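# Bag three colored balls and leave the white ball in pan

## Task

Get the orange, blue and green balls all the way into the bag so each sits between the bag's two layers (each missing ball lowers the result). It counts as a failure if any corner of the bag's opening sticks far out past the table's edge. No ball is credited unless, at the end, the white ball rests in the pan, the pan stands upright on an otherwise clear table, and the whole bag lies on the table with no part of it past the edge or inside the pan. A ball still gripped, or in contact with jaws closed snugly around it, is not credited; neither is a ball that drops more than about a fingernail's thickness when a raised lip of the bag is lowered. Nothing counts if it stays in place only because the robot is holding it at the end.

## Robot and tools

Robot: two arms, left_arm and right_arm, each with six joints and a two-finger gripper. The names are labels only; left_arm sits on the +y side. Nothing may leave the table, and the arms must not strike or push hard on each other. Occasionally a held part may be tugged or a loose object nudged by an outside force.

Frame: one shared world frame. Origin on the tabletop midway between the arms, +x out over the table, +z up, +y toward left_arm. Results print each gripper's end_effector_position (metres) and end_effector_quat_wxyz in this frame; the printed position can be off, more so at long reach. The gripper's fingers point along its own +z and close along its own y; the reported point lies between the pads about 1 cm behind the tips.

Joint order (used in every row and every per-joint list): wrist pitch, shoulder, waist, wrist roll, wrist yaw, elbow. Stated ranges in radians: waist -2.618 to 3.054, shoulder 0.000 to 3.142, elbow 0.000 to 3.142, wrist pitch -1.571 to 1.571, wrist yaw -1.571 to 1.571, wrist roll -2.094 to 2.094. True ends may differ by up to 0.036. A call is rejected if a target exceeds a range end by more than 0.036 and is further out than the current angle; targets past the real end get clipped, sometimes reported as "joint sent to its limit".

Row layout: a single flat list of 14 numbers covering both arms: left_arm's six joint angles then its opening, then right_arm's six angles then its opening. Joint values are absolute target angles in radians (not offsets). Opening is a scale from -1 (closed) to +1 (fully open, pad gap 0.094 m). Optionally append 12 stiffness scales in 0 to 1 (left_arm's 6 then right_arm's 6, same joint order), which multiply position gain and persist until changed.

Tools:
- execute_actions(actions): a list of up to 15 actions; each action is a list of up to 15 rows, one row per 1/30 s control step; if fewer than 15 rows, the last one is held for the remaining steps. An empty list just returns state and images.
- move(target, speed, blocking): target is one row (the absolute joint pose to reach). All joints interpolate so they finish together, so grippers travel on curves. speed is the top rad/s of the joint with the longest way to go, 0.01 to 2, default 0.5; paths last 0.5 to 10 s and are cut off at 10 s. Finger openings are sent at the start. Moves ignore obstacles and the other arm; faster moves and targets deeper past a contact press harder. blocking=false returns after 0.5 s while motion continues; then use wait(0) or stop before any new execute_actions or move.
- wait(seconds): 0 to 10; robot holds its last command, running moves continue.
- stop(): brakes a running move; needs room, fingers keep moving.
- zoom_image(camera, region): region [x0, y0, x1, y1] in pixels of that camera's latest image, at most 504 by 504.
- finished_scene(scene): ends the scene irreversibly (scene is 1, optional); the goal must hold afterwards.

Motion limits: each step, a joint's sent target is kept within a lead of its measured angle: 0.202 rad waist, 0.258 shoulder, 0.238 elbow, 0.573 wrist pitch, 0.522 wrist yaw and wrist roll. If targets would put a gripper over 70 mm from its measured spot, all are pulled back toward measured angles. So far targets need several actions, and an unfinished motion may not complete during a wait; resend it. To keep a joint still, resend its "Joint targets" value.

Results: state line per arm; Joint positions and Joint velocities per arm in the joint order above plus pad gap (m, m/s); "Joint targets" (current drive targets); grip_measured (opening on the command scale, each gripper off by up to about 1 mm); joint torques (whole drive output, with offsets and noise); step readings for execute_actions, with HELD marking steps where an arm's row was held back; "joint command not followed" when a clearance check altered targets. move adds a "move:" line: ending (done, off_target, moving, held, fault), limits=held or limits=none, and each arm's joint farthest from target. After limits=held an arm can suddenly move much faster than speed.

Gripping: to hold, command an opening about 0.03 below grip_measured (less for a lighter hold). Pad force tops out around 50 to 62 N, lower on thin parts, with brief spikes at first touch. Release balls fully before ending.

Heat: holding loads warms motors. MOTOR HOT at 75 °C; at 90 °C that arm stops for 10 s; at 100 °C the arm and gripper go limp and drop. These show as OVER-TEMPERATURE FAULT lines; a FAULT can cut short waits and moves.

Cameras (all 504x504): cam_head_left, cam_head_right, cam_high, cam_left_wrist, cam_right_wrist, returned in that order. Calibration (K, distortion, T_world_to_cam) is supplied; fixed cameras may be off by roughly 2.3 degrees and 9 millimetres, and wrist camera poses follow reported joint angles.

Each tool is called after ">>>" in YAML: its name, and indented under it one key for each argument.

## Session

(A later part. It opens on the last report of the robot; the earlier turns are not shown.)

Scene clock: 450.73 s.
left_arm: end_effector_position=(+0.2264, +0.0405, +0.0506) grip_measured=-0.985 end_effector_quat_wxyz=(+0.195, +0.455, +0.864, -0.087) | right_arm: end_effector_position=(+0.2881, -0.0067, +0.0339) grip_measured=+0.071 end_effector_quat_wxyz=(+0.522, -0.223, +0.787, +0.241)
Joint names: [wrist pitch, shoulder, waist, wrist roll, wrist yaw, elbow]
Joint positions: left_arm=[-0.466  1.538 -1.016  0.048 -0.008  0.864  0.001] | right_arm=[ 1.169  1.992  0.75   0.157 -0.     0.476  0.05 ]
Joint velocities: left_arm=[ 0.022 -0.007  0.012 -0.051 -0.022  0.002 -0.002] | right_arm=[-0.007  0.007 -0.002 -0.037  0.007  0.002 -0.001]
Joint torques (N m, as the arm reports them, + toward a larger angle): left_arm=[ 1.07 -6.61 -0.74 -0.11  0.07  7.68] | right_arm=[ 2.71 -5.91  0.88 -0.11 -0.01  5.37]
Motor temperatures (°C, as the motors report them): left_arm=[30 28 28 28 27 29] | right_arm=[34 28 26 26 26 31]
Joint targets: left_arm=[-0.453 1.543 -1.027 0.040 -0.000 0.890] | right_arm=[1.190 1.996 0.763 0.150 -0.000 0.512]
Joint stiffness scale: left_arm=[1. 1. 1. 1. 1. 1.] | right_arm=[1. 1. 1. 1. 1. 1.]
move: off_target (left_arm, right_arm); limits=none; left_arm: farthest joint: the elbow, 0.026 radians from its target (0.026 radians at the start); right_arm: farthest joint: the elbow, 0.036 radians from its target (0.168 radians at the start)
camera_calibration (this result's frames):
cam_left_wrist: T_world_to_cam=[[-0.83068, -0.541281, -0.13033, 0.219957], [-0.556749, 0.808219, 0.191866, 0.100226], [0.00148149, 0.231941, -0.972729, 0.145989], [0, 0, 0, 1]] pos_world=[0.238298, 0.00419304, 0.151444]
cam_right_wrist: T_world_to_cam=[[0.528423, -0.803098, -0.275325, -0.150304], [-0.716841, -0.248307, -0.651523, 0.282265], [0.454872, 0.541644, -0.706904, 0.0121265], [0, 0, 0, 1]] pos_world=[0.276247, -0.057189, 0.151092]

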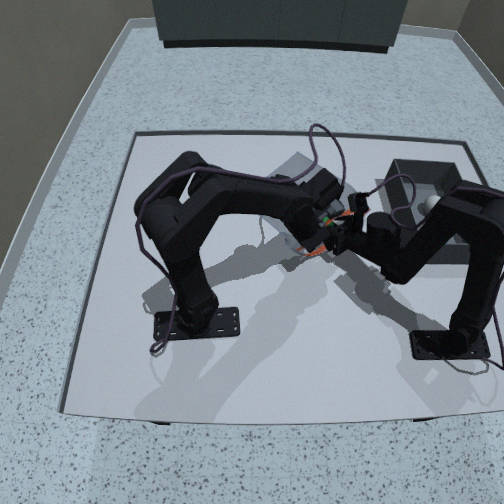

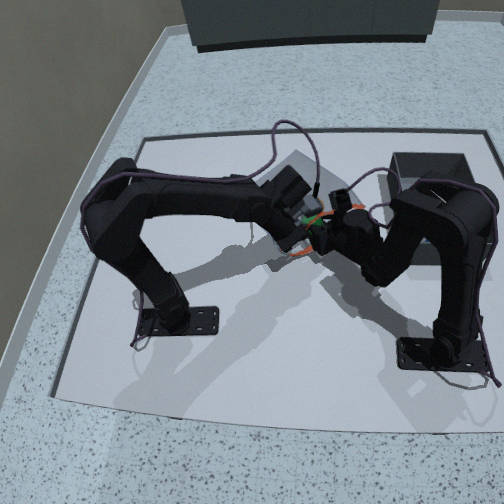

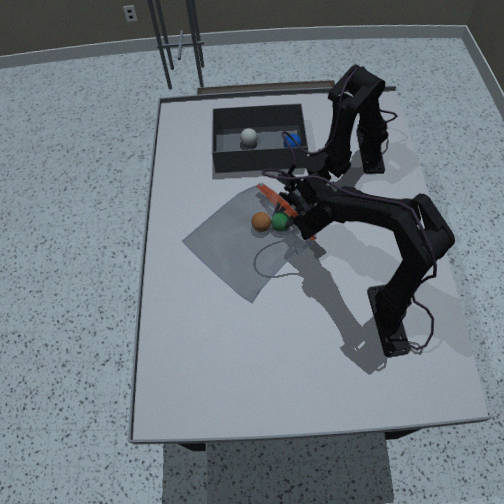

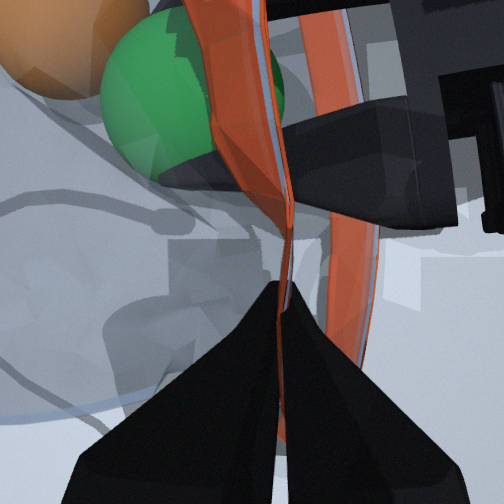

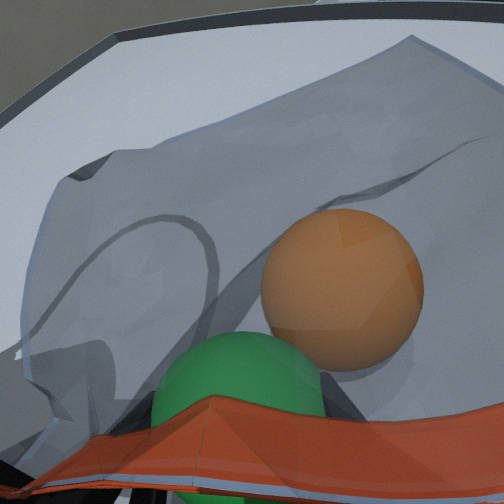

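>>> execute_actions:
  actions:
    - [[-0.453,1.543,-1.027,0.04,0.0,0.89,-1, 1.19,1.996,0.763,0.15,0.0,0.512,0.33]]

>>> move:
  target: [-0.453,1.543,-1.027,0.04,0.0,0.89,-1, 1.09,1.785,0.763,0.15,0.0,0.28,0.33]
  speed: 0.25

>>> execute_actions:
  actions:
    - [[-0.453,1.543,-1.027,0.04,0.0,0.89,-1, 1.11,1.81,0.763,0.25,0.0,0.333,-0.55]]

Scene clock: 456.23 s.
left_arm: end_effector_position=(+0.2264, +0.0405, +0.0506) grip_measured=-0.985 end_effector_quat_wxyz=(+0.195, +0.455, +0.864, -0.087) | right_arm: end_effector_position=(+0.2883, -0.0069, +0.0339) grip_measured=+0.327 end_effector_quat_wxyz=(+0.522, -0.223, +0.787, +0.241)
Joint names: [wrist pitch, shoulder, waist, wrist roll, wrist yaw, elbow]
Joint positions: left_arm=[-0.466  1.538 -1.016  0.048 -0.008  0.864  0.001] | right_arm=[1.169 1.992 0.75  0.157 0.001 0.476 0.062]
Joint velocities: left_arm=[ 0.007 -0.002  0.002 -0.022 -0.037  0.002 -0.   ] | right_arm=[-0.095  0.002 -0.007 -0.066 -0.007 -0.007 -0.001]
Joint torques (N m, as the arm reports them, + toward a larger angle): left_arm=[ 1.07 -6.67 -0.77 -0.11  0.07  7.67] | right_arm=[ 2.71 -5.89  0.9  -0.1  -0.03  5.34]
Motor temperatures (°C, as the motors report them): left_arm=[30 28 28 28 27 29] | right_arm=[35 28 26 26 26 31]
Joint targets: left_arm=[-0.453 1.543 -1.027 0.040 -0.000 0.890] | right_arm=[1.190 1.996 0.763 0.150 -0.000 0.512]
Joint stiffness scale: left_arm=[1. 1. 1. 1. 1. 1.] | right_arm=[1. 1. 1. 1. 1. 1.]
Step readings (joint positions):
0: left_arm=[-0.466 1.538 -1.016 0.048 -0.008 0.864] | right_arm=[1.169 1.992 0.750 0.157 -0.000 0.476]
1: left_arm=[-0.466 1.538 -1.016 0.048 -0.008 0.864] | right_arm=[1.169 1.992 0.750 0.157 -0.000 0.476]
2: left_arm=[-0.466 1.538 -1.016 0.048 -0.008 0.864] | right_arm=[1.169 1.992 0.750 0.157 -0.000 0.476]
4: left_arm=[-0.466 1.538 -1.016 0.048 -0.008 0.864] | right_arm=[1.169 1.992 0.750 0.157 0.001 0.476]
8: left_arm=[-0.466 1.538 -1.016 0.048 -0.008 0.864] | right_arm=[1.169 1.992 0.750 0.157 0.001 0.476]
15: Joint positions above
camera_calibration (this result's frames):
cam_left_wrist: T_world_to_cam=[[-0.83068, -0.541281, -0.13033, 0.219957], [-0.556749, 0.808219, 0.191866, 0.100226], [0.00148149, 0.231941, -0.972729, 0.145989], [0, 0, 0, 1]] pos_world=[0.238298, 0.00419304, 0.151444]
cam_right_wrist: T_world_to_cam=[[0.527362, -0.803964, -0.274831, -0.150281], [-0.716977, -0.247534, -0.651668, 0.28239], [0.455887, 0.540712, -0.706963, 0.0118607], [0, 0, 0, 1]] pos_world=[0.276312, -0.0573323, 0.151108]

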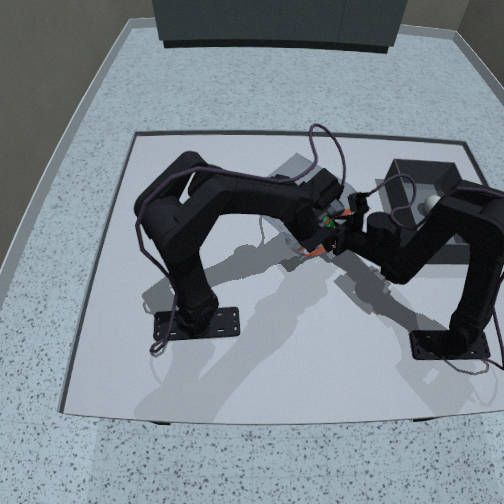

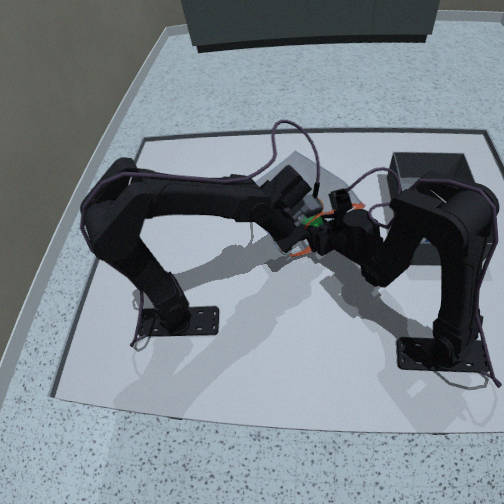

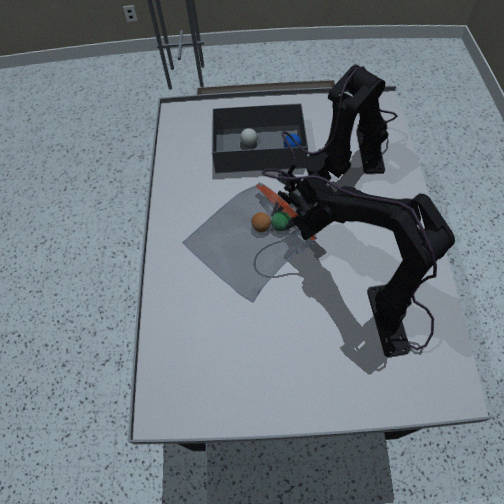

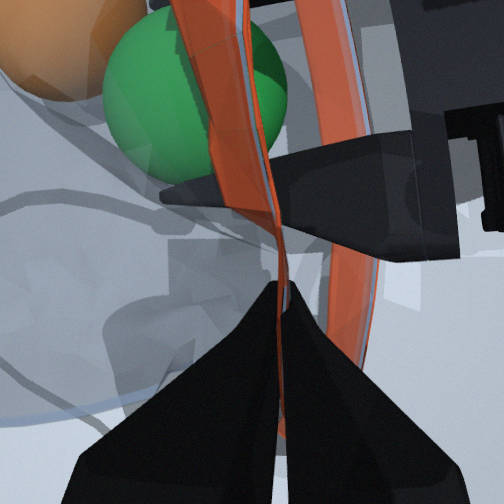

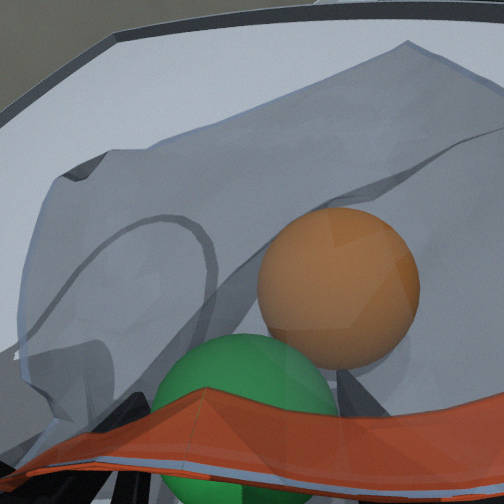

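Scene clock: 457.57 s.
left_arm: end_effector_position=(+0.2264, +0.0405, +0.0506) grip_measured=-0.985 end_effector_quat_wxyz=(+0.195, +0.455, +0.864, -0.087) | right_arm: end_effector_position=(+0.2506, -0.0393, +0.0358) grip_measured=+0.327 end_effector_quat_wxyz=(+0.498, -0.228, +0.805, +0.230)
Joint names: [wrist pitch, shoulder, waist, wrist roll, wrist yaw, elbow]
Joint positions: left_arm=[-0.466  1.538 -1.016  0.048 -0.008  0.864  0.001] | right_arm=[1.094 1.805 0.75  0.157 0.001 0.301 0.062]
Joint velocities: left_arm=[-0.022  0.017  0.002 -0.022  0.022  0.007  0.001] | right_arm=[ 0.007 -0.017  0.002 -0.081 -0.022 -0.012 -0.   ]
Joint torques (N m, as the arm reports them, + toward a larger angle): left_arm=[ 1.06 -6.66 -0.71 -0.12  0.07  7.66] | right_arm=[ 2.43 -6.32  0.89 -0.11 -0.03  1.77]
Motor temperatures (°C, as the motors report them): left_arm=[30 28 28 28 27 29] | right_arm=[35 28 26 26 26 31]
Joint targets: left_arm=[-0.453 1.543 -1.027 0.040 0.000 0.890] | right_arm=[1.090 1.785 0.763 0.150 0.000 0.280]
Joint stiffness scale: left_arm=[1. 1. 1. 1. 1. 1.] | right_arm=[1. 1. 1. 1. 1. 1.]
move: off_target (left_arm, right_arm); limits=none; left_arm: farthest joint: the elbow, 0.026 radians from its target (0.026 radians at the start); right_arm: farthest joint: the elbow, 0.021 radians from its target (0.196 radians at the start)
camera_calibration (this result's frames):
cam_left_wrist: T_world_to_cam=[[-0.830558, -0.541386, -0.130673, 0.220018], [-0.55693, 0.80809, 0.191882, 0.100269], [0.00171348, 0.232144, -0.97268, 0.145916], [0, 0, 0, 1]] pos_world=[0.23833, 0.00421505, 0.15144]
cam_right_wrist: T_world_to_cam=[[0.51394, -0.815474, -0.26621, -0.153364], [-0.747582, -0.273584, -0.605205, 0.253572], [0.420698, 0.510053, -0.750239, 0.0570569], [0, 0, 0, 1]] pos_world=[0.244382, -0.084793, 0.155442]

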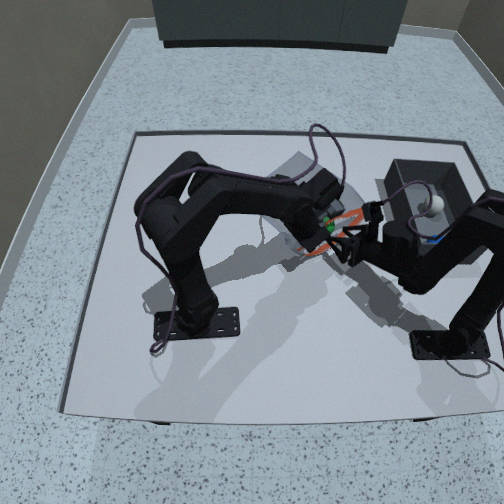

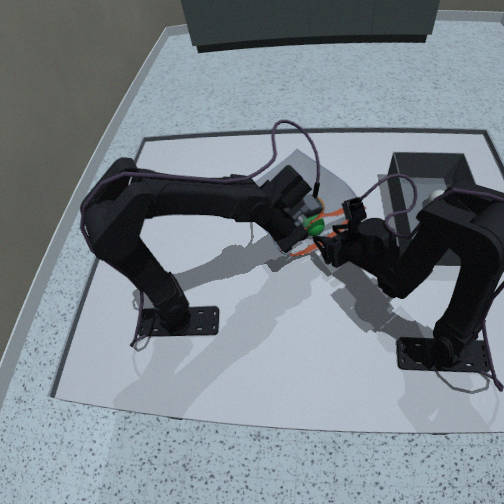

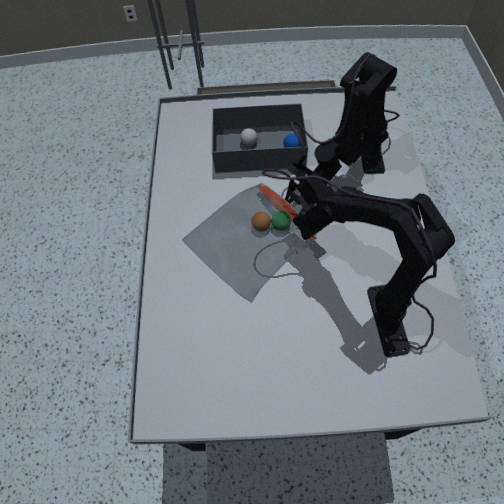

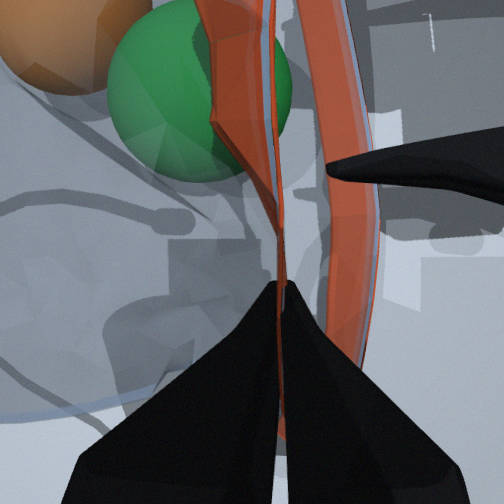

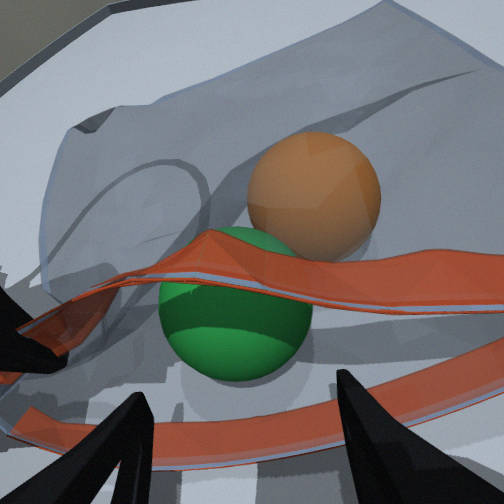

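Scene clock: 458.07 s.
left_arm: end_effector_position=(+0.2264, +0.0405, +0.0506) grip_measured=-0.985 end_effector_quat_wxyz=(+0.195, +0.455, +0.864, -0.087) | right_arm: end_effector_position=(+0.2506, -0.0393, +0.0358) grip_measured=-0.547 end_effector_quat_wxyz=(+0.487, -0.192, +0.814, +0.251)
Joint names: [wrist pitch, shoulder, waist, wrist roll, wrist yaw, elbow]
Joint positions: left_arm=[-0.466  1.538 -1.016  0.048 -0.008  0.864  0.001] | right_arm=[1.094 1.805 0.75  0.244 0.001 0.301 0.021]
Joint velocities: left_arm=[-0.022  0.002 -0.007 -0.007 -0.066  0.007 -0.   ] | right_arm=[ 0.007 -0.032 -0.002  0.022 -0.007 -0.012  0.001]
Joint torques (N m, as the arm reports them, + toward a larger angle): left_arm=[ 1.07 -6.69 -0.75 -0.11  0.07  7.67] | right_arm=[ 2.63 -4.5   0.9   0.02 -0.03  5.13]
Motor temperatures (°C, as the motors report them): left_arm=[30 28 28 28 27 29] | right_arm=[35 28 26 26 26 31]
Joint targets: left_arm=[-0.453 1.543 -1.027 0.040 -0.000 0.890] | right_arm=[1.110 1.810 0.763 0.250 -0.000 0.333]
Joint stiffness scale: left_arm=[1. 1. 1. 1. 1. 1.] | right_arm=[1. 1. 1. 1. 1. 1.]
Step readings (joint positions):
0: left_arm=[-0.466 1.538 -1.016 0.048 -0.008 0.864] | right_arm=[1.094 1.805 0.750 0.157 0.001 0.301]
1: left_arm=[-0.466 1.538 -1.016 0.048 -0.008 0.864] | right_arm=[1.094 1.805 0.750 0.171 0.001 0.301]
2: left_arm=[-0.466 1.538 -1.016 0.048 -0.008 0.864] | right_arm=[1.094 1.805 0.750 0.186 0.001 0.301]
4: left_arm=[-0.466 1.538 -1.016 0.048 -0.008 0.864] | right_arm=[1.094 1.805 0.750 0.208 0.001 0.301]
8: left_arm=[-0.466 1.538 -1.016 0.048 -0.008 0.864] | right_arm=[1.094 1.805 0.750 0.231 0.001 0.301]
15: Joint positions above
camera_calibration (this result's frames):
cam_left_wrist: T_world_to_cam=[[-0.830558, -0.541386, -0.130673, 0.220018], [-0.55693, 0.80809, 0.191882, 0.100269], [0.00171348, 0.232144, -0.97268, 0.145916], [0, 0, 0, 1]] pos_world=[0.23833, 0.00421505, 0.15144]
cam_right_wrist: T_world_to_cam=[[0.469897, -0.814136, -0.341143, -0.139592], [-0.786744, -0.211014, -0.580092, 0.264948], [0.400288, 0.540976, -0.739672, 0.0630096], [0, 0, 0, 1]] pos_world=[0.248818, -0.0918258, 0.15268]

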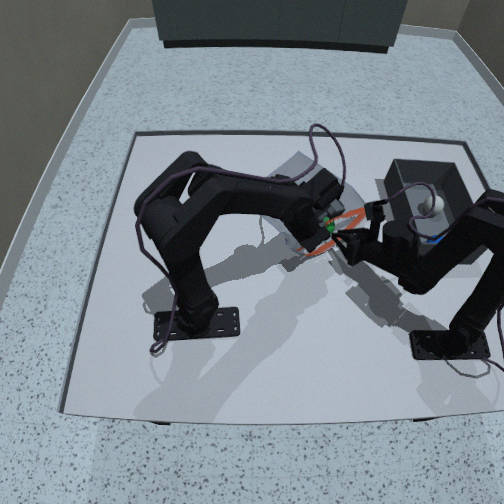

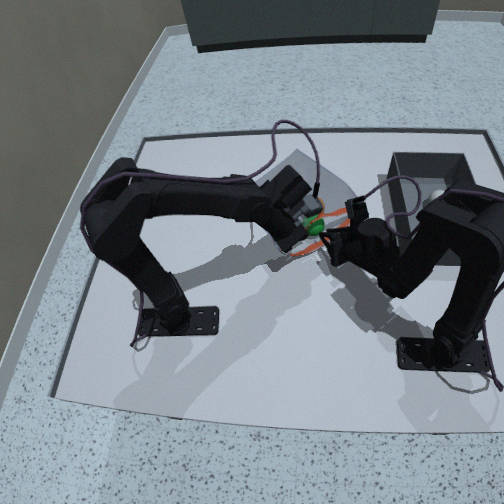

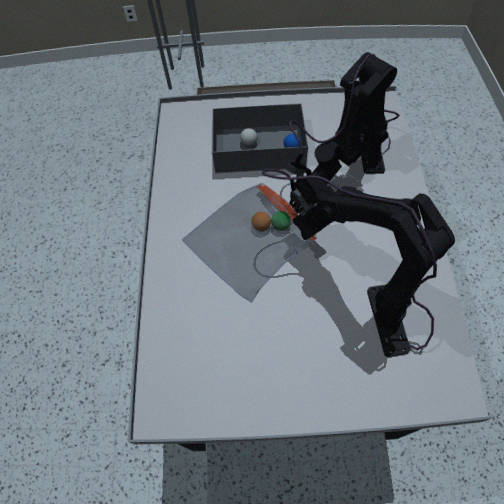

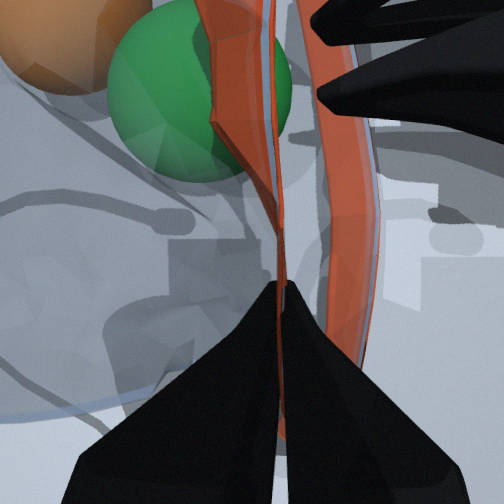

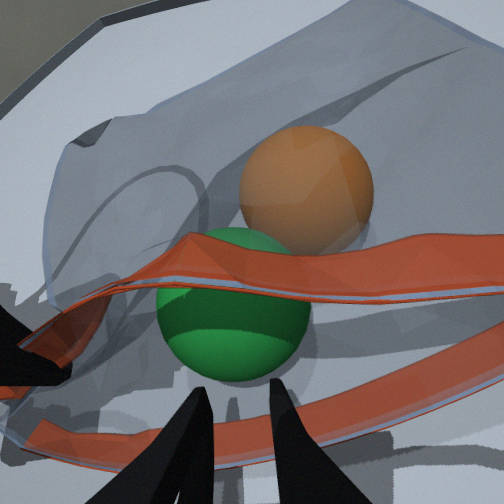

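>>> move:
  target: [-0.453,1.543,-1.027,0.04,0.0,0.89,-1, 1.195,2.065,0.763,0.25,0.0,0.59,-0.55]
  speed: 0.15

Scene clock: 464.33 s.
left_arm: end_effector_position=(+0.2268, +0.0401, +0.0509) grip_measured=-0.985 end_effector_quat_wxyz=(+0.196, +0.455, +0.864, -0.088) | right_arm: end_effector_position=(+0.3026, +0.0053, +0.0273) grip_measured=-0.547 end_effector_quat_wxyz=(+0.513, -0.187, +0.795, +0.265)
Joint names: [wrist pitch, shoulder, waist, wrist roll, wrist yaw, elbow]
Joint positions: left_arm=[-0.464  1.538 -1.016  0.048 -0.008  0.864  0.001] | right_arm=[1.169 2.063 0.75  0.247 0.001 0.553 0.021]
Joint velocities: left_arm=[ 0.037 -0.007  0.007  0.022 -0.007 -0.022 -0.   ] | right_arm=[-0.081 -0.002 -0.012  0.066 -0.007 -0.022  0.   ]
Joint torques (N m, as the arm reports them, + toward a larger angle): left_arm=[ 1.04 -6.66 -0.75 -0.11  0.06  7.68] | right_arm=[ 2.77 -6.58  0.89  0.01 -0.03  5.43]
Motor temperatures (°C, as the motors report them): left_arm=[30 28 28 28 27 29] | right_arm=[35 28 26 26 26 31]
Joint targets: left_arm=[-0.453 1.543 -1.027 0.040 -0.000 0.890] | right_arm=[1.195 2.065 0.763 0.250 -0.000 0.590]
Joint stiffness scale: left_arm=[1. 1. 1. 1. 1. 1.] | right_arm=[1. 1. 1. 1. 1. 1.]
move: off_target (left_arm, right_arm); limits=none; left_arm: farthest joint: the elbow, 0.026 radians from its target (0.026 radians at the start); right_arm: farthest joint: the elbow, 0.037 radians from its target (0.289 radians at the start)
camera_calibration (this result's frames):
cam_left_wrist: T_world_to_cam=[[-0.830347, -0.541664, -0.130858, 0.220069], [-0.557237, 0.808496, 0.189263, 0.100994], [0.00328098, 0.230072, -0.973168, 0.146049], [0, 0, 0, 1]] pos_world=[0.238532, 0.0039488, 0.151814]
cam_right_wrist: T_world_to_cam=[[0.486799, -0.798084, -0.355089, -0.135388], [-0.756048, -0.181348, -0.628892, 0.302227], [0.437514, 0.574608, -0.69167, -0.000888507], [0, 0, 0, 1]] pos_world=[0.294793, -0.052732, 0.141379]

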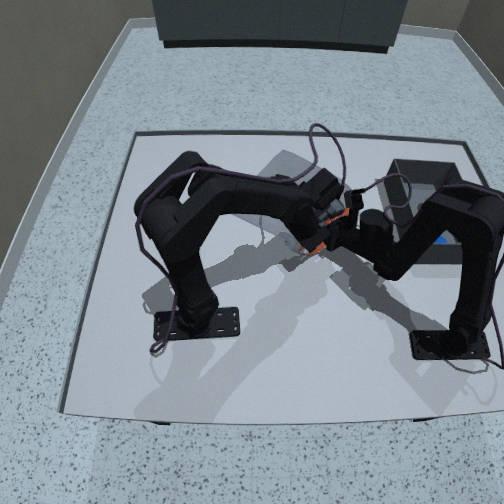

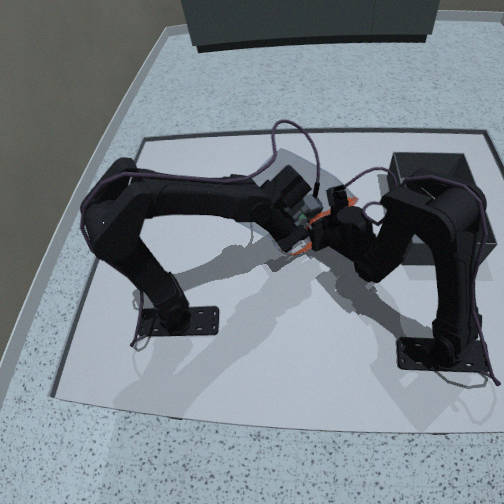

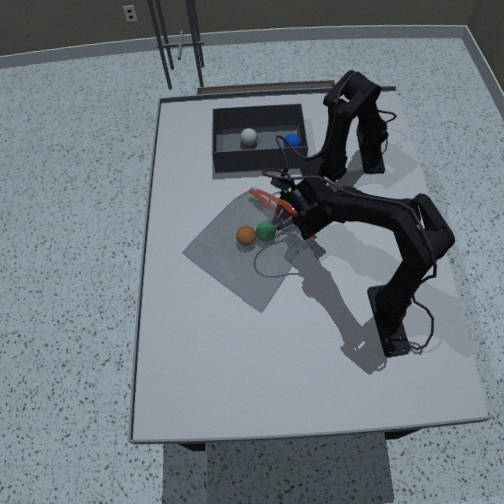

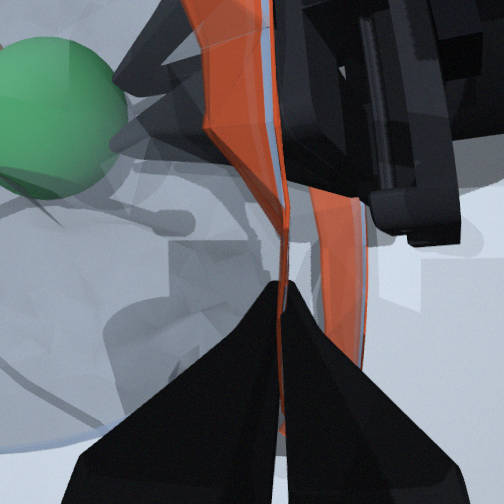

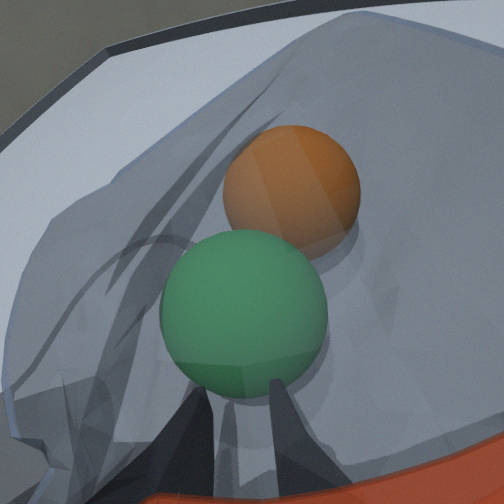

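>>> move:
  target: [-0.453,1.543,-1.027,0.04,0.0,0.89,-1, 0.95,1.605,0.75,0.25,0.0,0.213,-0.55]
  speed: 0.4

>>> move:
  target: [-0.453,1.543,-1.027,0.04,0.0,0.89,-1, -0.1,0.81,0.6,0.2,0.0,0.45,0.8]
  speed: 1.0

>>> move:
  target: [-0.453,1.543,-1.027,0.04,0.0,0.89,-1, -1.535,1.72,-0.07,0,0.0,1.592,0.8]
  speed: 1.0

Scene clock: 473.30 s.
left_arm: end_effector_position=(+0.2269, +0.0401, +0.0509) grip_measured=-0.985 end_effector_quat_wxyz=(+0.196, +0.455, +0.864, -0.087) | right_arm: end_effector_position=(+0.2329, -0.0546, +0.0466) grip_measured=-0.547 end_effector_quat_wxyz=(+0.477, -0.193, +0.821, +0.247)
Joint names: [wrist pitch, shoulder, waist, wrist roll, wrist yaw, elbow]
Joint positions: left_arm=[-0.464  1.538 -1.016  0.048 -0.009  0.864  0.001] | right_arm=[0.954 1.624 0.75  0.247 0.001 0.233 0.021]
Joint velocities: left_arm=[ 0.037  0.012  0.002  0.022 -0.037  0.002  0.001] | right_arm=[-0.037 -0.012 -0.017 -0.022 -0.022  0.007  0.   ]
Joint torques (N m, as the arm reports them, + toward a larger angle): left_arm=[ 1.05 -6.69 -0.73 -0.11  0.08  7.68] | right_arm=[ 2.41 -5.34  0.    0.01 -0.03  2.33]
Motor temperatures (°C, as the motors report them): left_arm=[30 28 28 28 27 29] | right_arm=[35 28 26 26 26 31]
Joint targets: left_arm=[-0.453 1.543 -1.027 0.040 -0.000 0.890] | right_arm=[0.950 1.605 0.750 0.250 -0.000 0.213]
Joint stiffness scale: left_arm=[1. 1. 1. 1. 1. 1.] | right_arm=[1. 1. 1. 1. 1. 1.]
move: off_target (left_arm); limits=none; left_arm: farthest joint: the elbow, 0.026 radians from its target (0.026 radians at the start); right_arm: farthest joint: the elbow, 0.020 radians from its target (0.340 radians at the start)
camera_calibration (this result's frames):
cam_left_wrist: T_world_to_cam=[[-0.830101, -0.541875, -0.131542, 0.220191], [-0.557601, 0.808239, 0.189293, 0.101078], [0.00374467, 0.23048, -0.97307, 0.145904], [0, 0, 0, 1]] pos_world=[0.238596, 0.00399282, 0.151806]
cam_right_wrist: T_world_to_cam=[[0.46106, -0.819986, -0.339185, -0.138338], [-0.799911, -0.218588, -0.558894, 0.25566], [0.384144, 0.529001, -0.756698, 0.0902565], [0, 0, 0, 1]] pos_world=[0.233616, -0.105297, 0.164262]

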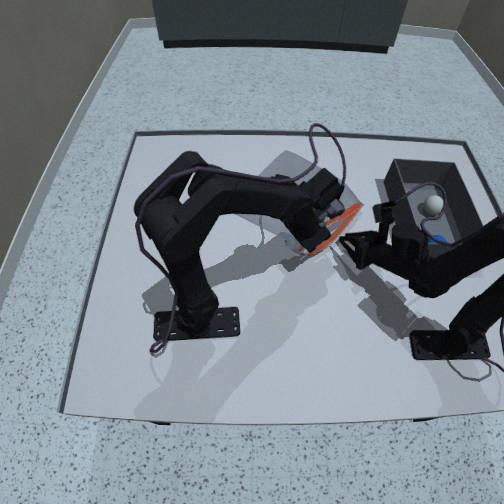

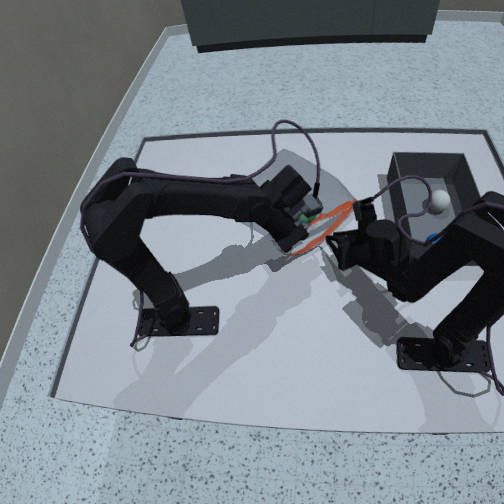

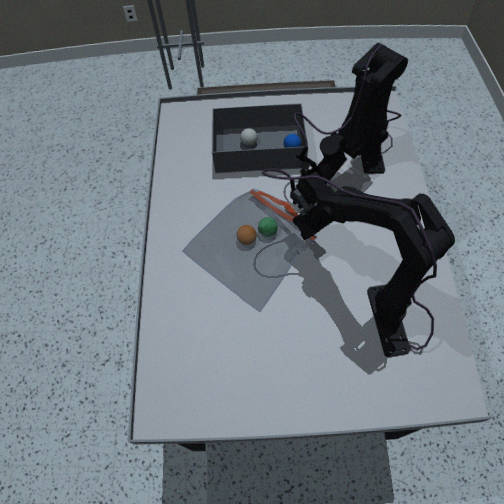

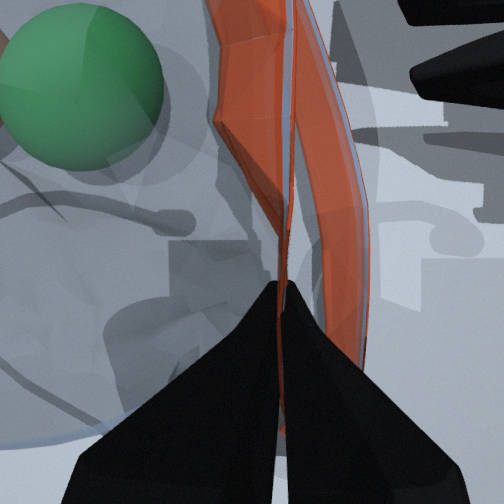

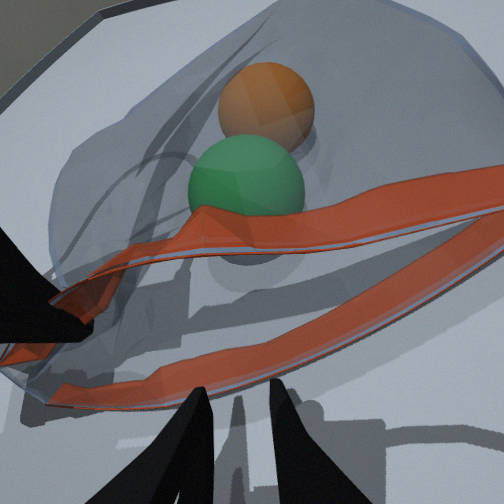

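Scene clock: 475.27 s.
left_arm: end_effector_position=(+0.2269, +0.0401, +0.0509) grip_measured=-0.985 end_effector_quat_wxyz=(+0.196, +0.455, +0.864, -0.087) | right_arm: end_effector_position=(+0.2160, -0.1245, +0.1483) grip_measured=+0.797 end_effector_quat_wxyz=(+0.469, -0.156, +0.848, +0.192)
Joint names: [wrist pitch, shoulder, waist, wrist roll, wrist yaw, elbow]
Joint positions: left_arm=[-0.464  1.538 -1.016  0.048 -0.009  0.864  0.001] | right_arm=[-0.096  0.825  0.613  0.207  0.001  0.412  0.084]
Joint velocities: left_arm=[-0.022 -0.002  0.007  0.037  0.022 -0.002 -0.001] | right_arm=[-0.051  0.012 -0.007 -0.007 -0.022 -0.027 -0.003]
Joint torques (N m, as the arm reports them, + toward a larger angle): left_arm=[ 1.04 -6.7  -0.71 -0.12  0.08  7.69] | right_arm=[ 2.35 -1.87 -0.82 -0.11 -0.03  8.46]
Motor temperatures (°C, as the motors report them): left_arm=[30 28 28 28 27 29] | right_arm=[35 28 26 26 26 31]
Joint targets: left_arm=[-0.453 1.543 -1.027 0.040 -0.000 0.890] | right_arm=[-0.100 0.810 0.600 0.200 0.000 0.450]
Joint stiffness scale: left_arm=[1. 1. 1. 1. 1. 1.] | right_arm=[1. 1. 1. 1. 1. 1.]
move: off_target (left_arm, right_arm); limits=none; left_arm: farthest joint: the elbow, 0.026 radians from its target (0.026 radians at the start); right_arm: farthest joint: the elbow, 0.038 radians from its target (0.217 radians at the start)
camera_calibration (this result's frames):
cam_left_wrist: T_world_to_cam=[[-0.830101, -0.541875, -0.131542, 0.220191], [-0.557601, 0.808239, 0.189293, 0.101078], [0.00374467, 0.23048, -0.97307, 0.145904], [0, 0, 0, 1]] pos_world=[0.238596, 0.00399282, 0.151806]
cam_right_wrist: T_world_to_cam=[[0.347476, -0.89083, -0.292716, -0.144571], [-0.841659, -0.158691, -0.516165, 0.2939], [0.413364, 0.425722, -0.804917, 0.198649], [0, 0, 0, 1]] pos_world=[0.215484, -0.166718, 0.269279]

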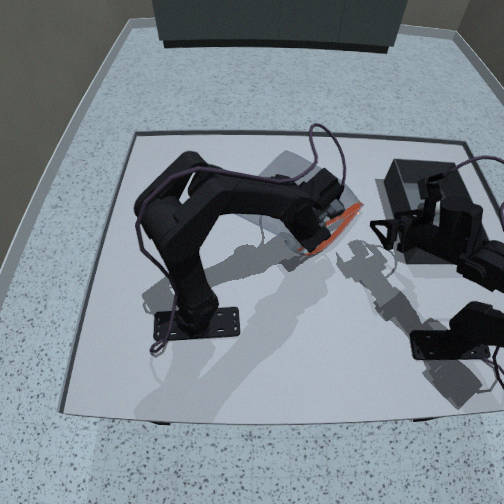

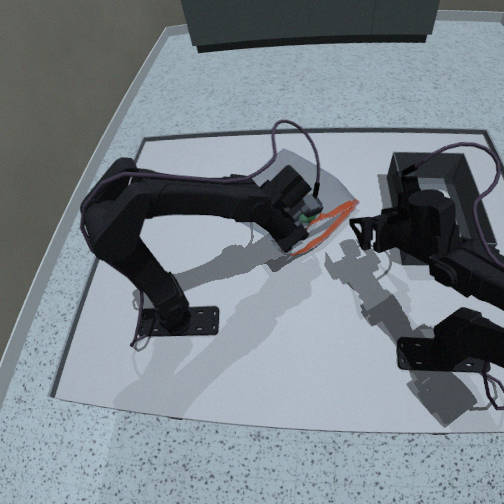

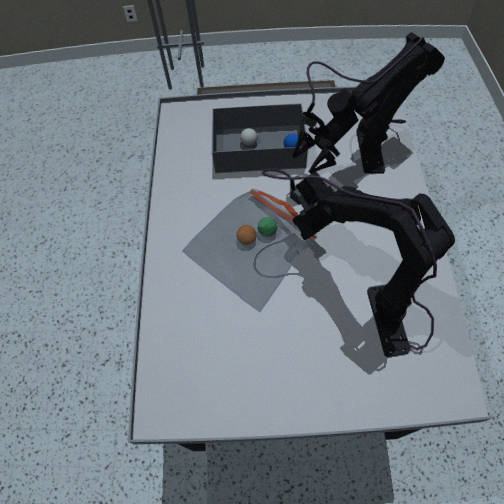

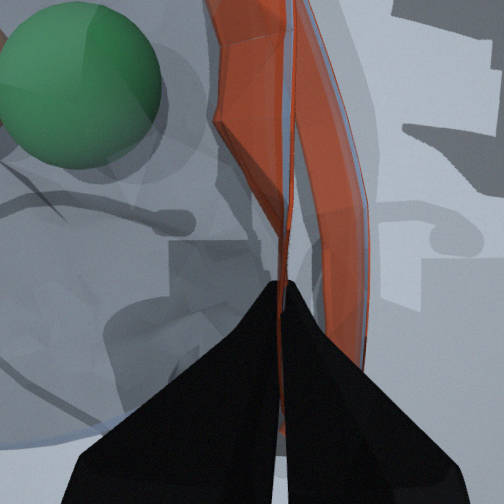

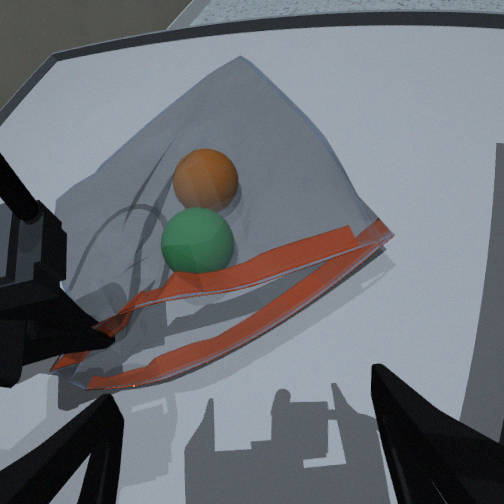

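Scene clock: 477.63 s.
left_arm: end_effector_position=(+0.2269, +0.0401, +0.0509) grip_measured=-0.985 end_effector_quat_wxyz=(+0.196, +0.455, +0.864, -0.087) | right_arm: end_effector_position=(+0.2372, -0.3190, +0.1506) grip_measured=+0.797 end_effector_quat_wxyz=(-0.063, +0.055, +0.997, +0.003)
Joint names: [wrist pitch, shoulder, waist, wrist roll, wrist yaw, elbow]
Joint positions: left_arm=[-0.464  1.538 -1.016  0.048 -0.009  0.864  0.001] | right_arm=[-1.526  1.722 -0.063  0.006 -0.     1.551  0.084]
Joint velocities: left_arm=[-0.051 -0.002 -0.002 -0.022  0.007 -0.012 -0.002] | right_arm=[ 0.007 -0.022  0.012 -0.066 -0.081 -0.017 -0.001]
Joint torques (N m, as the arm reports them, + toward a larger angle): left_arm=[ 1.03 -6.71 -0.76 -0.11  0.09  7.67] | right_arm=[ 0.4  -6.08 -0.43 -0.08 -0.01  7.37]
Motor temperatures (°C, as the motors report them): left_arm=[30 28 28 28 27 29] | right_arm=[35 28 26 26 26 32]
Joint targets: left_arm=[-0.453 1.543 -1.027 0.040 -0.000 0.890] | right_arm=[-1.535 1.720 -0.070 0.000 -0.000 1.592]
Joint stiffness scale: left_arm=[1. 1. 1. 1. 1. 1.] | right_arm=[1. 1. 1. 1. 1. 1.]
move: off_target (left_arm, right_arm); limits=none; left_arm: farthest joint: the elbow, 0.026 radians from its target (0.026 radians at the start); right_arm: farthest joint: the elbow, 0.041 radians from its target (1.180 radians at the start)
camera_calibration (this result's frames):
cam_left_wrist: T_world_to_cam=[[-0.830101, -0.541875, -0.131542, 0.220191], [-0.557601, 0.808239, 0.189293, 0.101078], [0.00374467, 0.23048, -0.97307, 0.145904], [0, 0, 0, 1]] pos_world=[0.238596, 0.00399282, 0.151806]
cam_right_wrist: T_world_to_cam=[[-0.251277, -0.967064, 0.040576, -0.25701], [-0.802108, 0.231513, 0.550477, 0.236472], [-0.54174, 0.105776, -0.833864, 0.403462], [0, 0, 0, 1]] pos_world=[0.343667, -0.345968, 0.216689]

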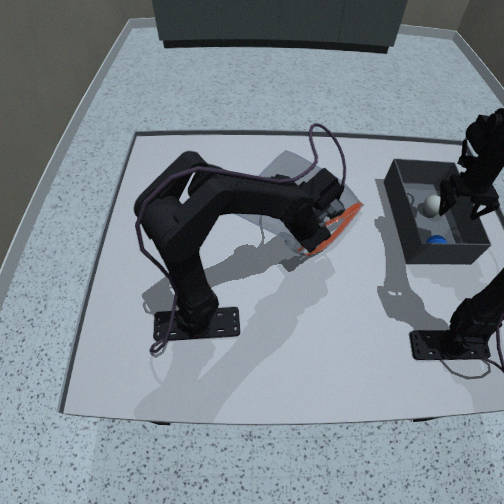

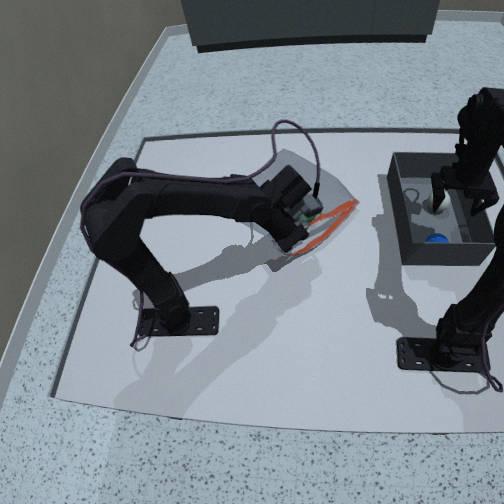

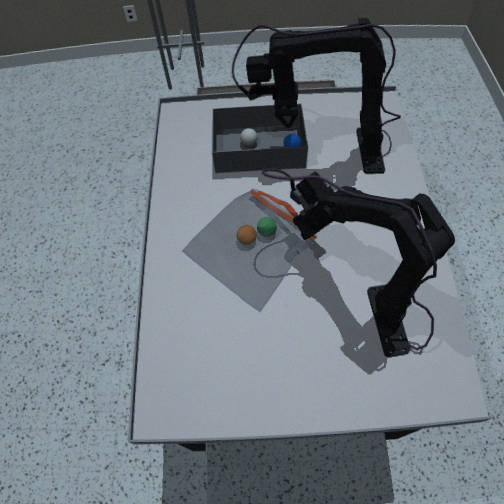

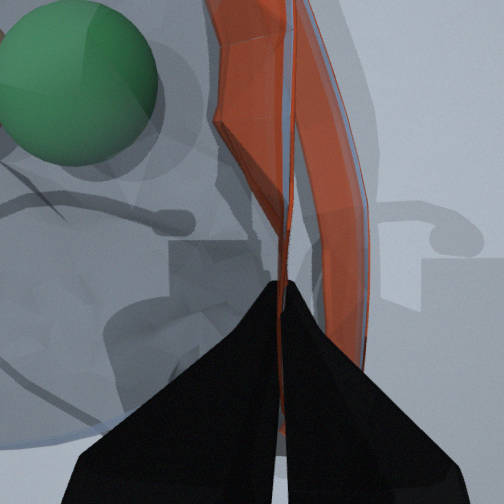

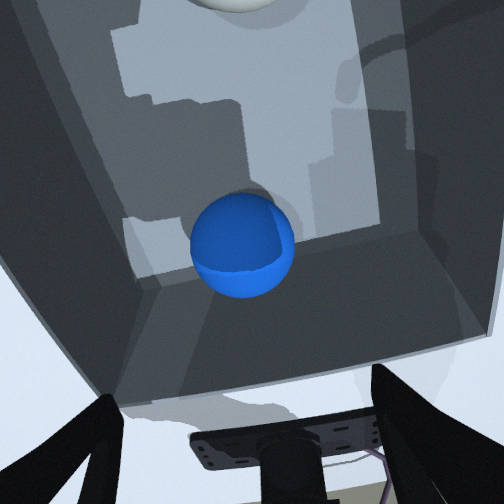

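>>> move:
  target: [-0.453,1.543,-1.027,0.04,0.0,0.89,-1,-1.052,1.765,-0.073,0,0,1.119,0.8]
  speed: 0.3

Scene clock: 493.50 s.
left_arm: end_effector_position=(+0.2269, +0.0401, +0.0509) grip_measured=-0.985 end_effector_quat_wxyz=(+0.196, +0.455, +0.864, -0.087) | right_arm: end_effector_position=(+0.2300, -0.3182, +0.0348) grip_measured=+0.797 end_effector_quat_wxyz=(-0.063, +0.055, +0.996, +0.003)
Joint names: [wrist pitch, shoulder, waist, wrist roll, wrist yaw, elbow]
Joint positions: left_arm=[-0.464  1.538 -1.016  0.048 -0.009  0.864  0.001] | right_arm=[-1.066  1.766 -0.063  0.005 -0.     1.134  0.084]
Joint velocities: left_arm=[-0.051 -0.002 -0.002 -0.007 -0.037 -0.022 -0.001] | right_arm=[-0.007  0.002  0.002  0.022  0.095 -0.017 -0.001]
Joint torques (N m, as the arm reports them, + toward a larger angle): left_arm=[ 1.03 -6.76 -0.74 -0.1   0.08  7.66] | right_arm=[ 0.64 -6.1  -0.63 -0.08 -0.01  3.59]
Motor temperatures (°C, as the motors report them): left_arm=[30 28 28 28 27 29] | right_arm=[32 28 26 26 26 32]
Joint targets: left_arm=[-0.453 1.543 -1.027 0.040 -0.000 0.890] | right_arm=[-1.052 1.765 -0.073 -0.000 -0.000 1.119]
Joint stiffness scale: left_arm=[1. 1. 1. 1. 1. 1.] | right_arm=[1. 1. 1. 1. 1. 1.]
move: off_target (left_arm); limits=none; left_arm: farthest joint: the elbow, 0.026 radians from its target (0.026 radians at the start); right_arm: farthest joint: the elbow, 0.015 radians from its target (0.432 radians at the start)
camera_calibration (this result's frames):
cam_left_wrist: T_world_to_cam=[[-0.830101, -0.541875, -0.131542, 0.220191], [-0.557601, 0.808239, 0.189293, 0.101078], [0.00374467, 0.23048, -0.97307, 0.145904], [0, 0, 0, 1]] pos_world=[0.238596, 0.00399282, 0.151806]
cam_right_wrist: T_world_to_cam=[[-0.250881, -0.967164, 0.0406421, -0.253511], [-0.80178, 0.231139, 0.55111, 0.294084], [-0.542408, 0.105677, -0.833442, 0.303051], [0, 0, 0, 1]] pos_world=[0.336567, -0.345187, 0.100805]

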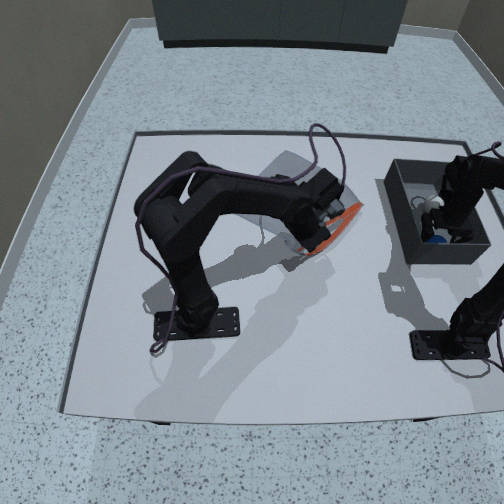

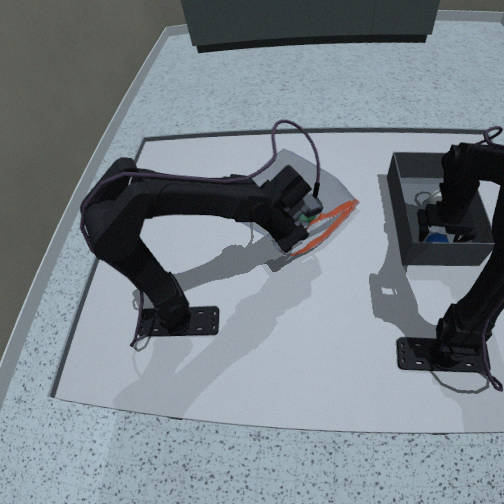

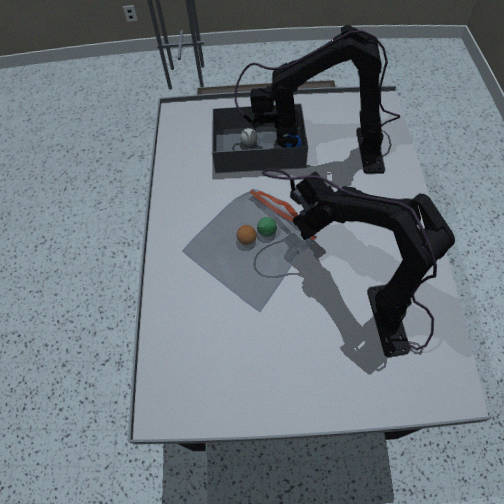

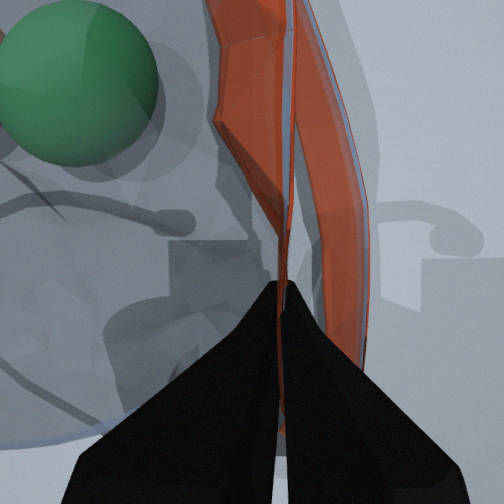

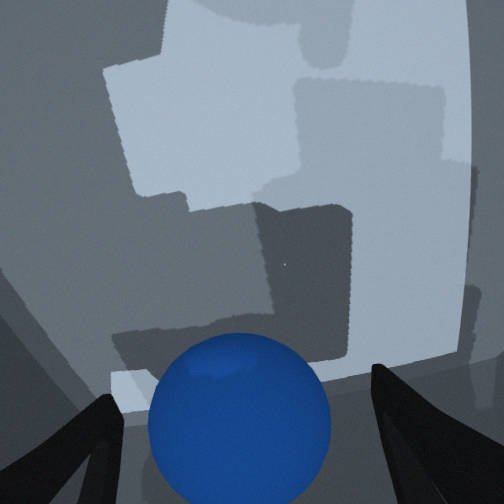

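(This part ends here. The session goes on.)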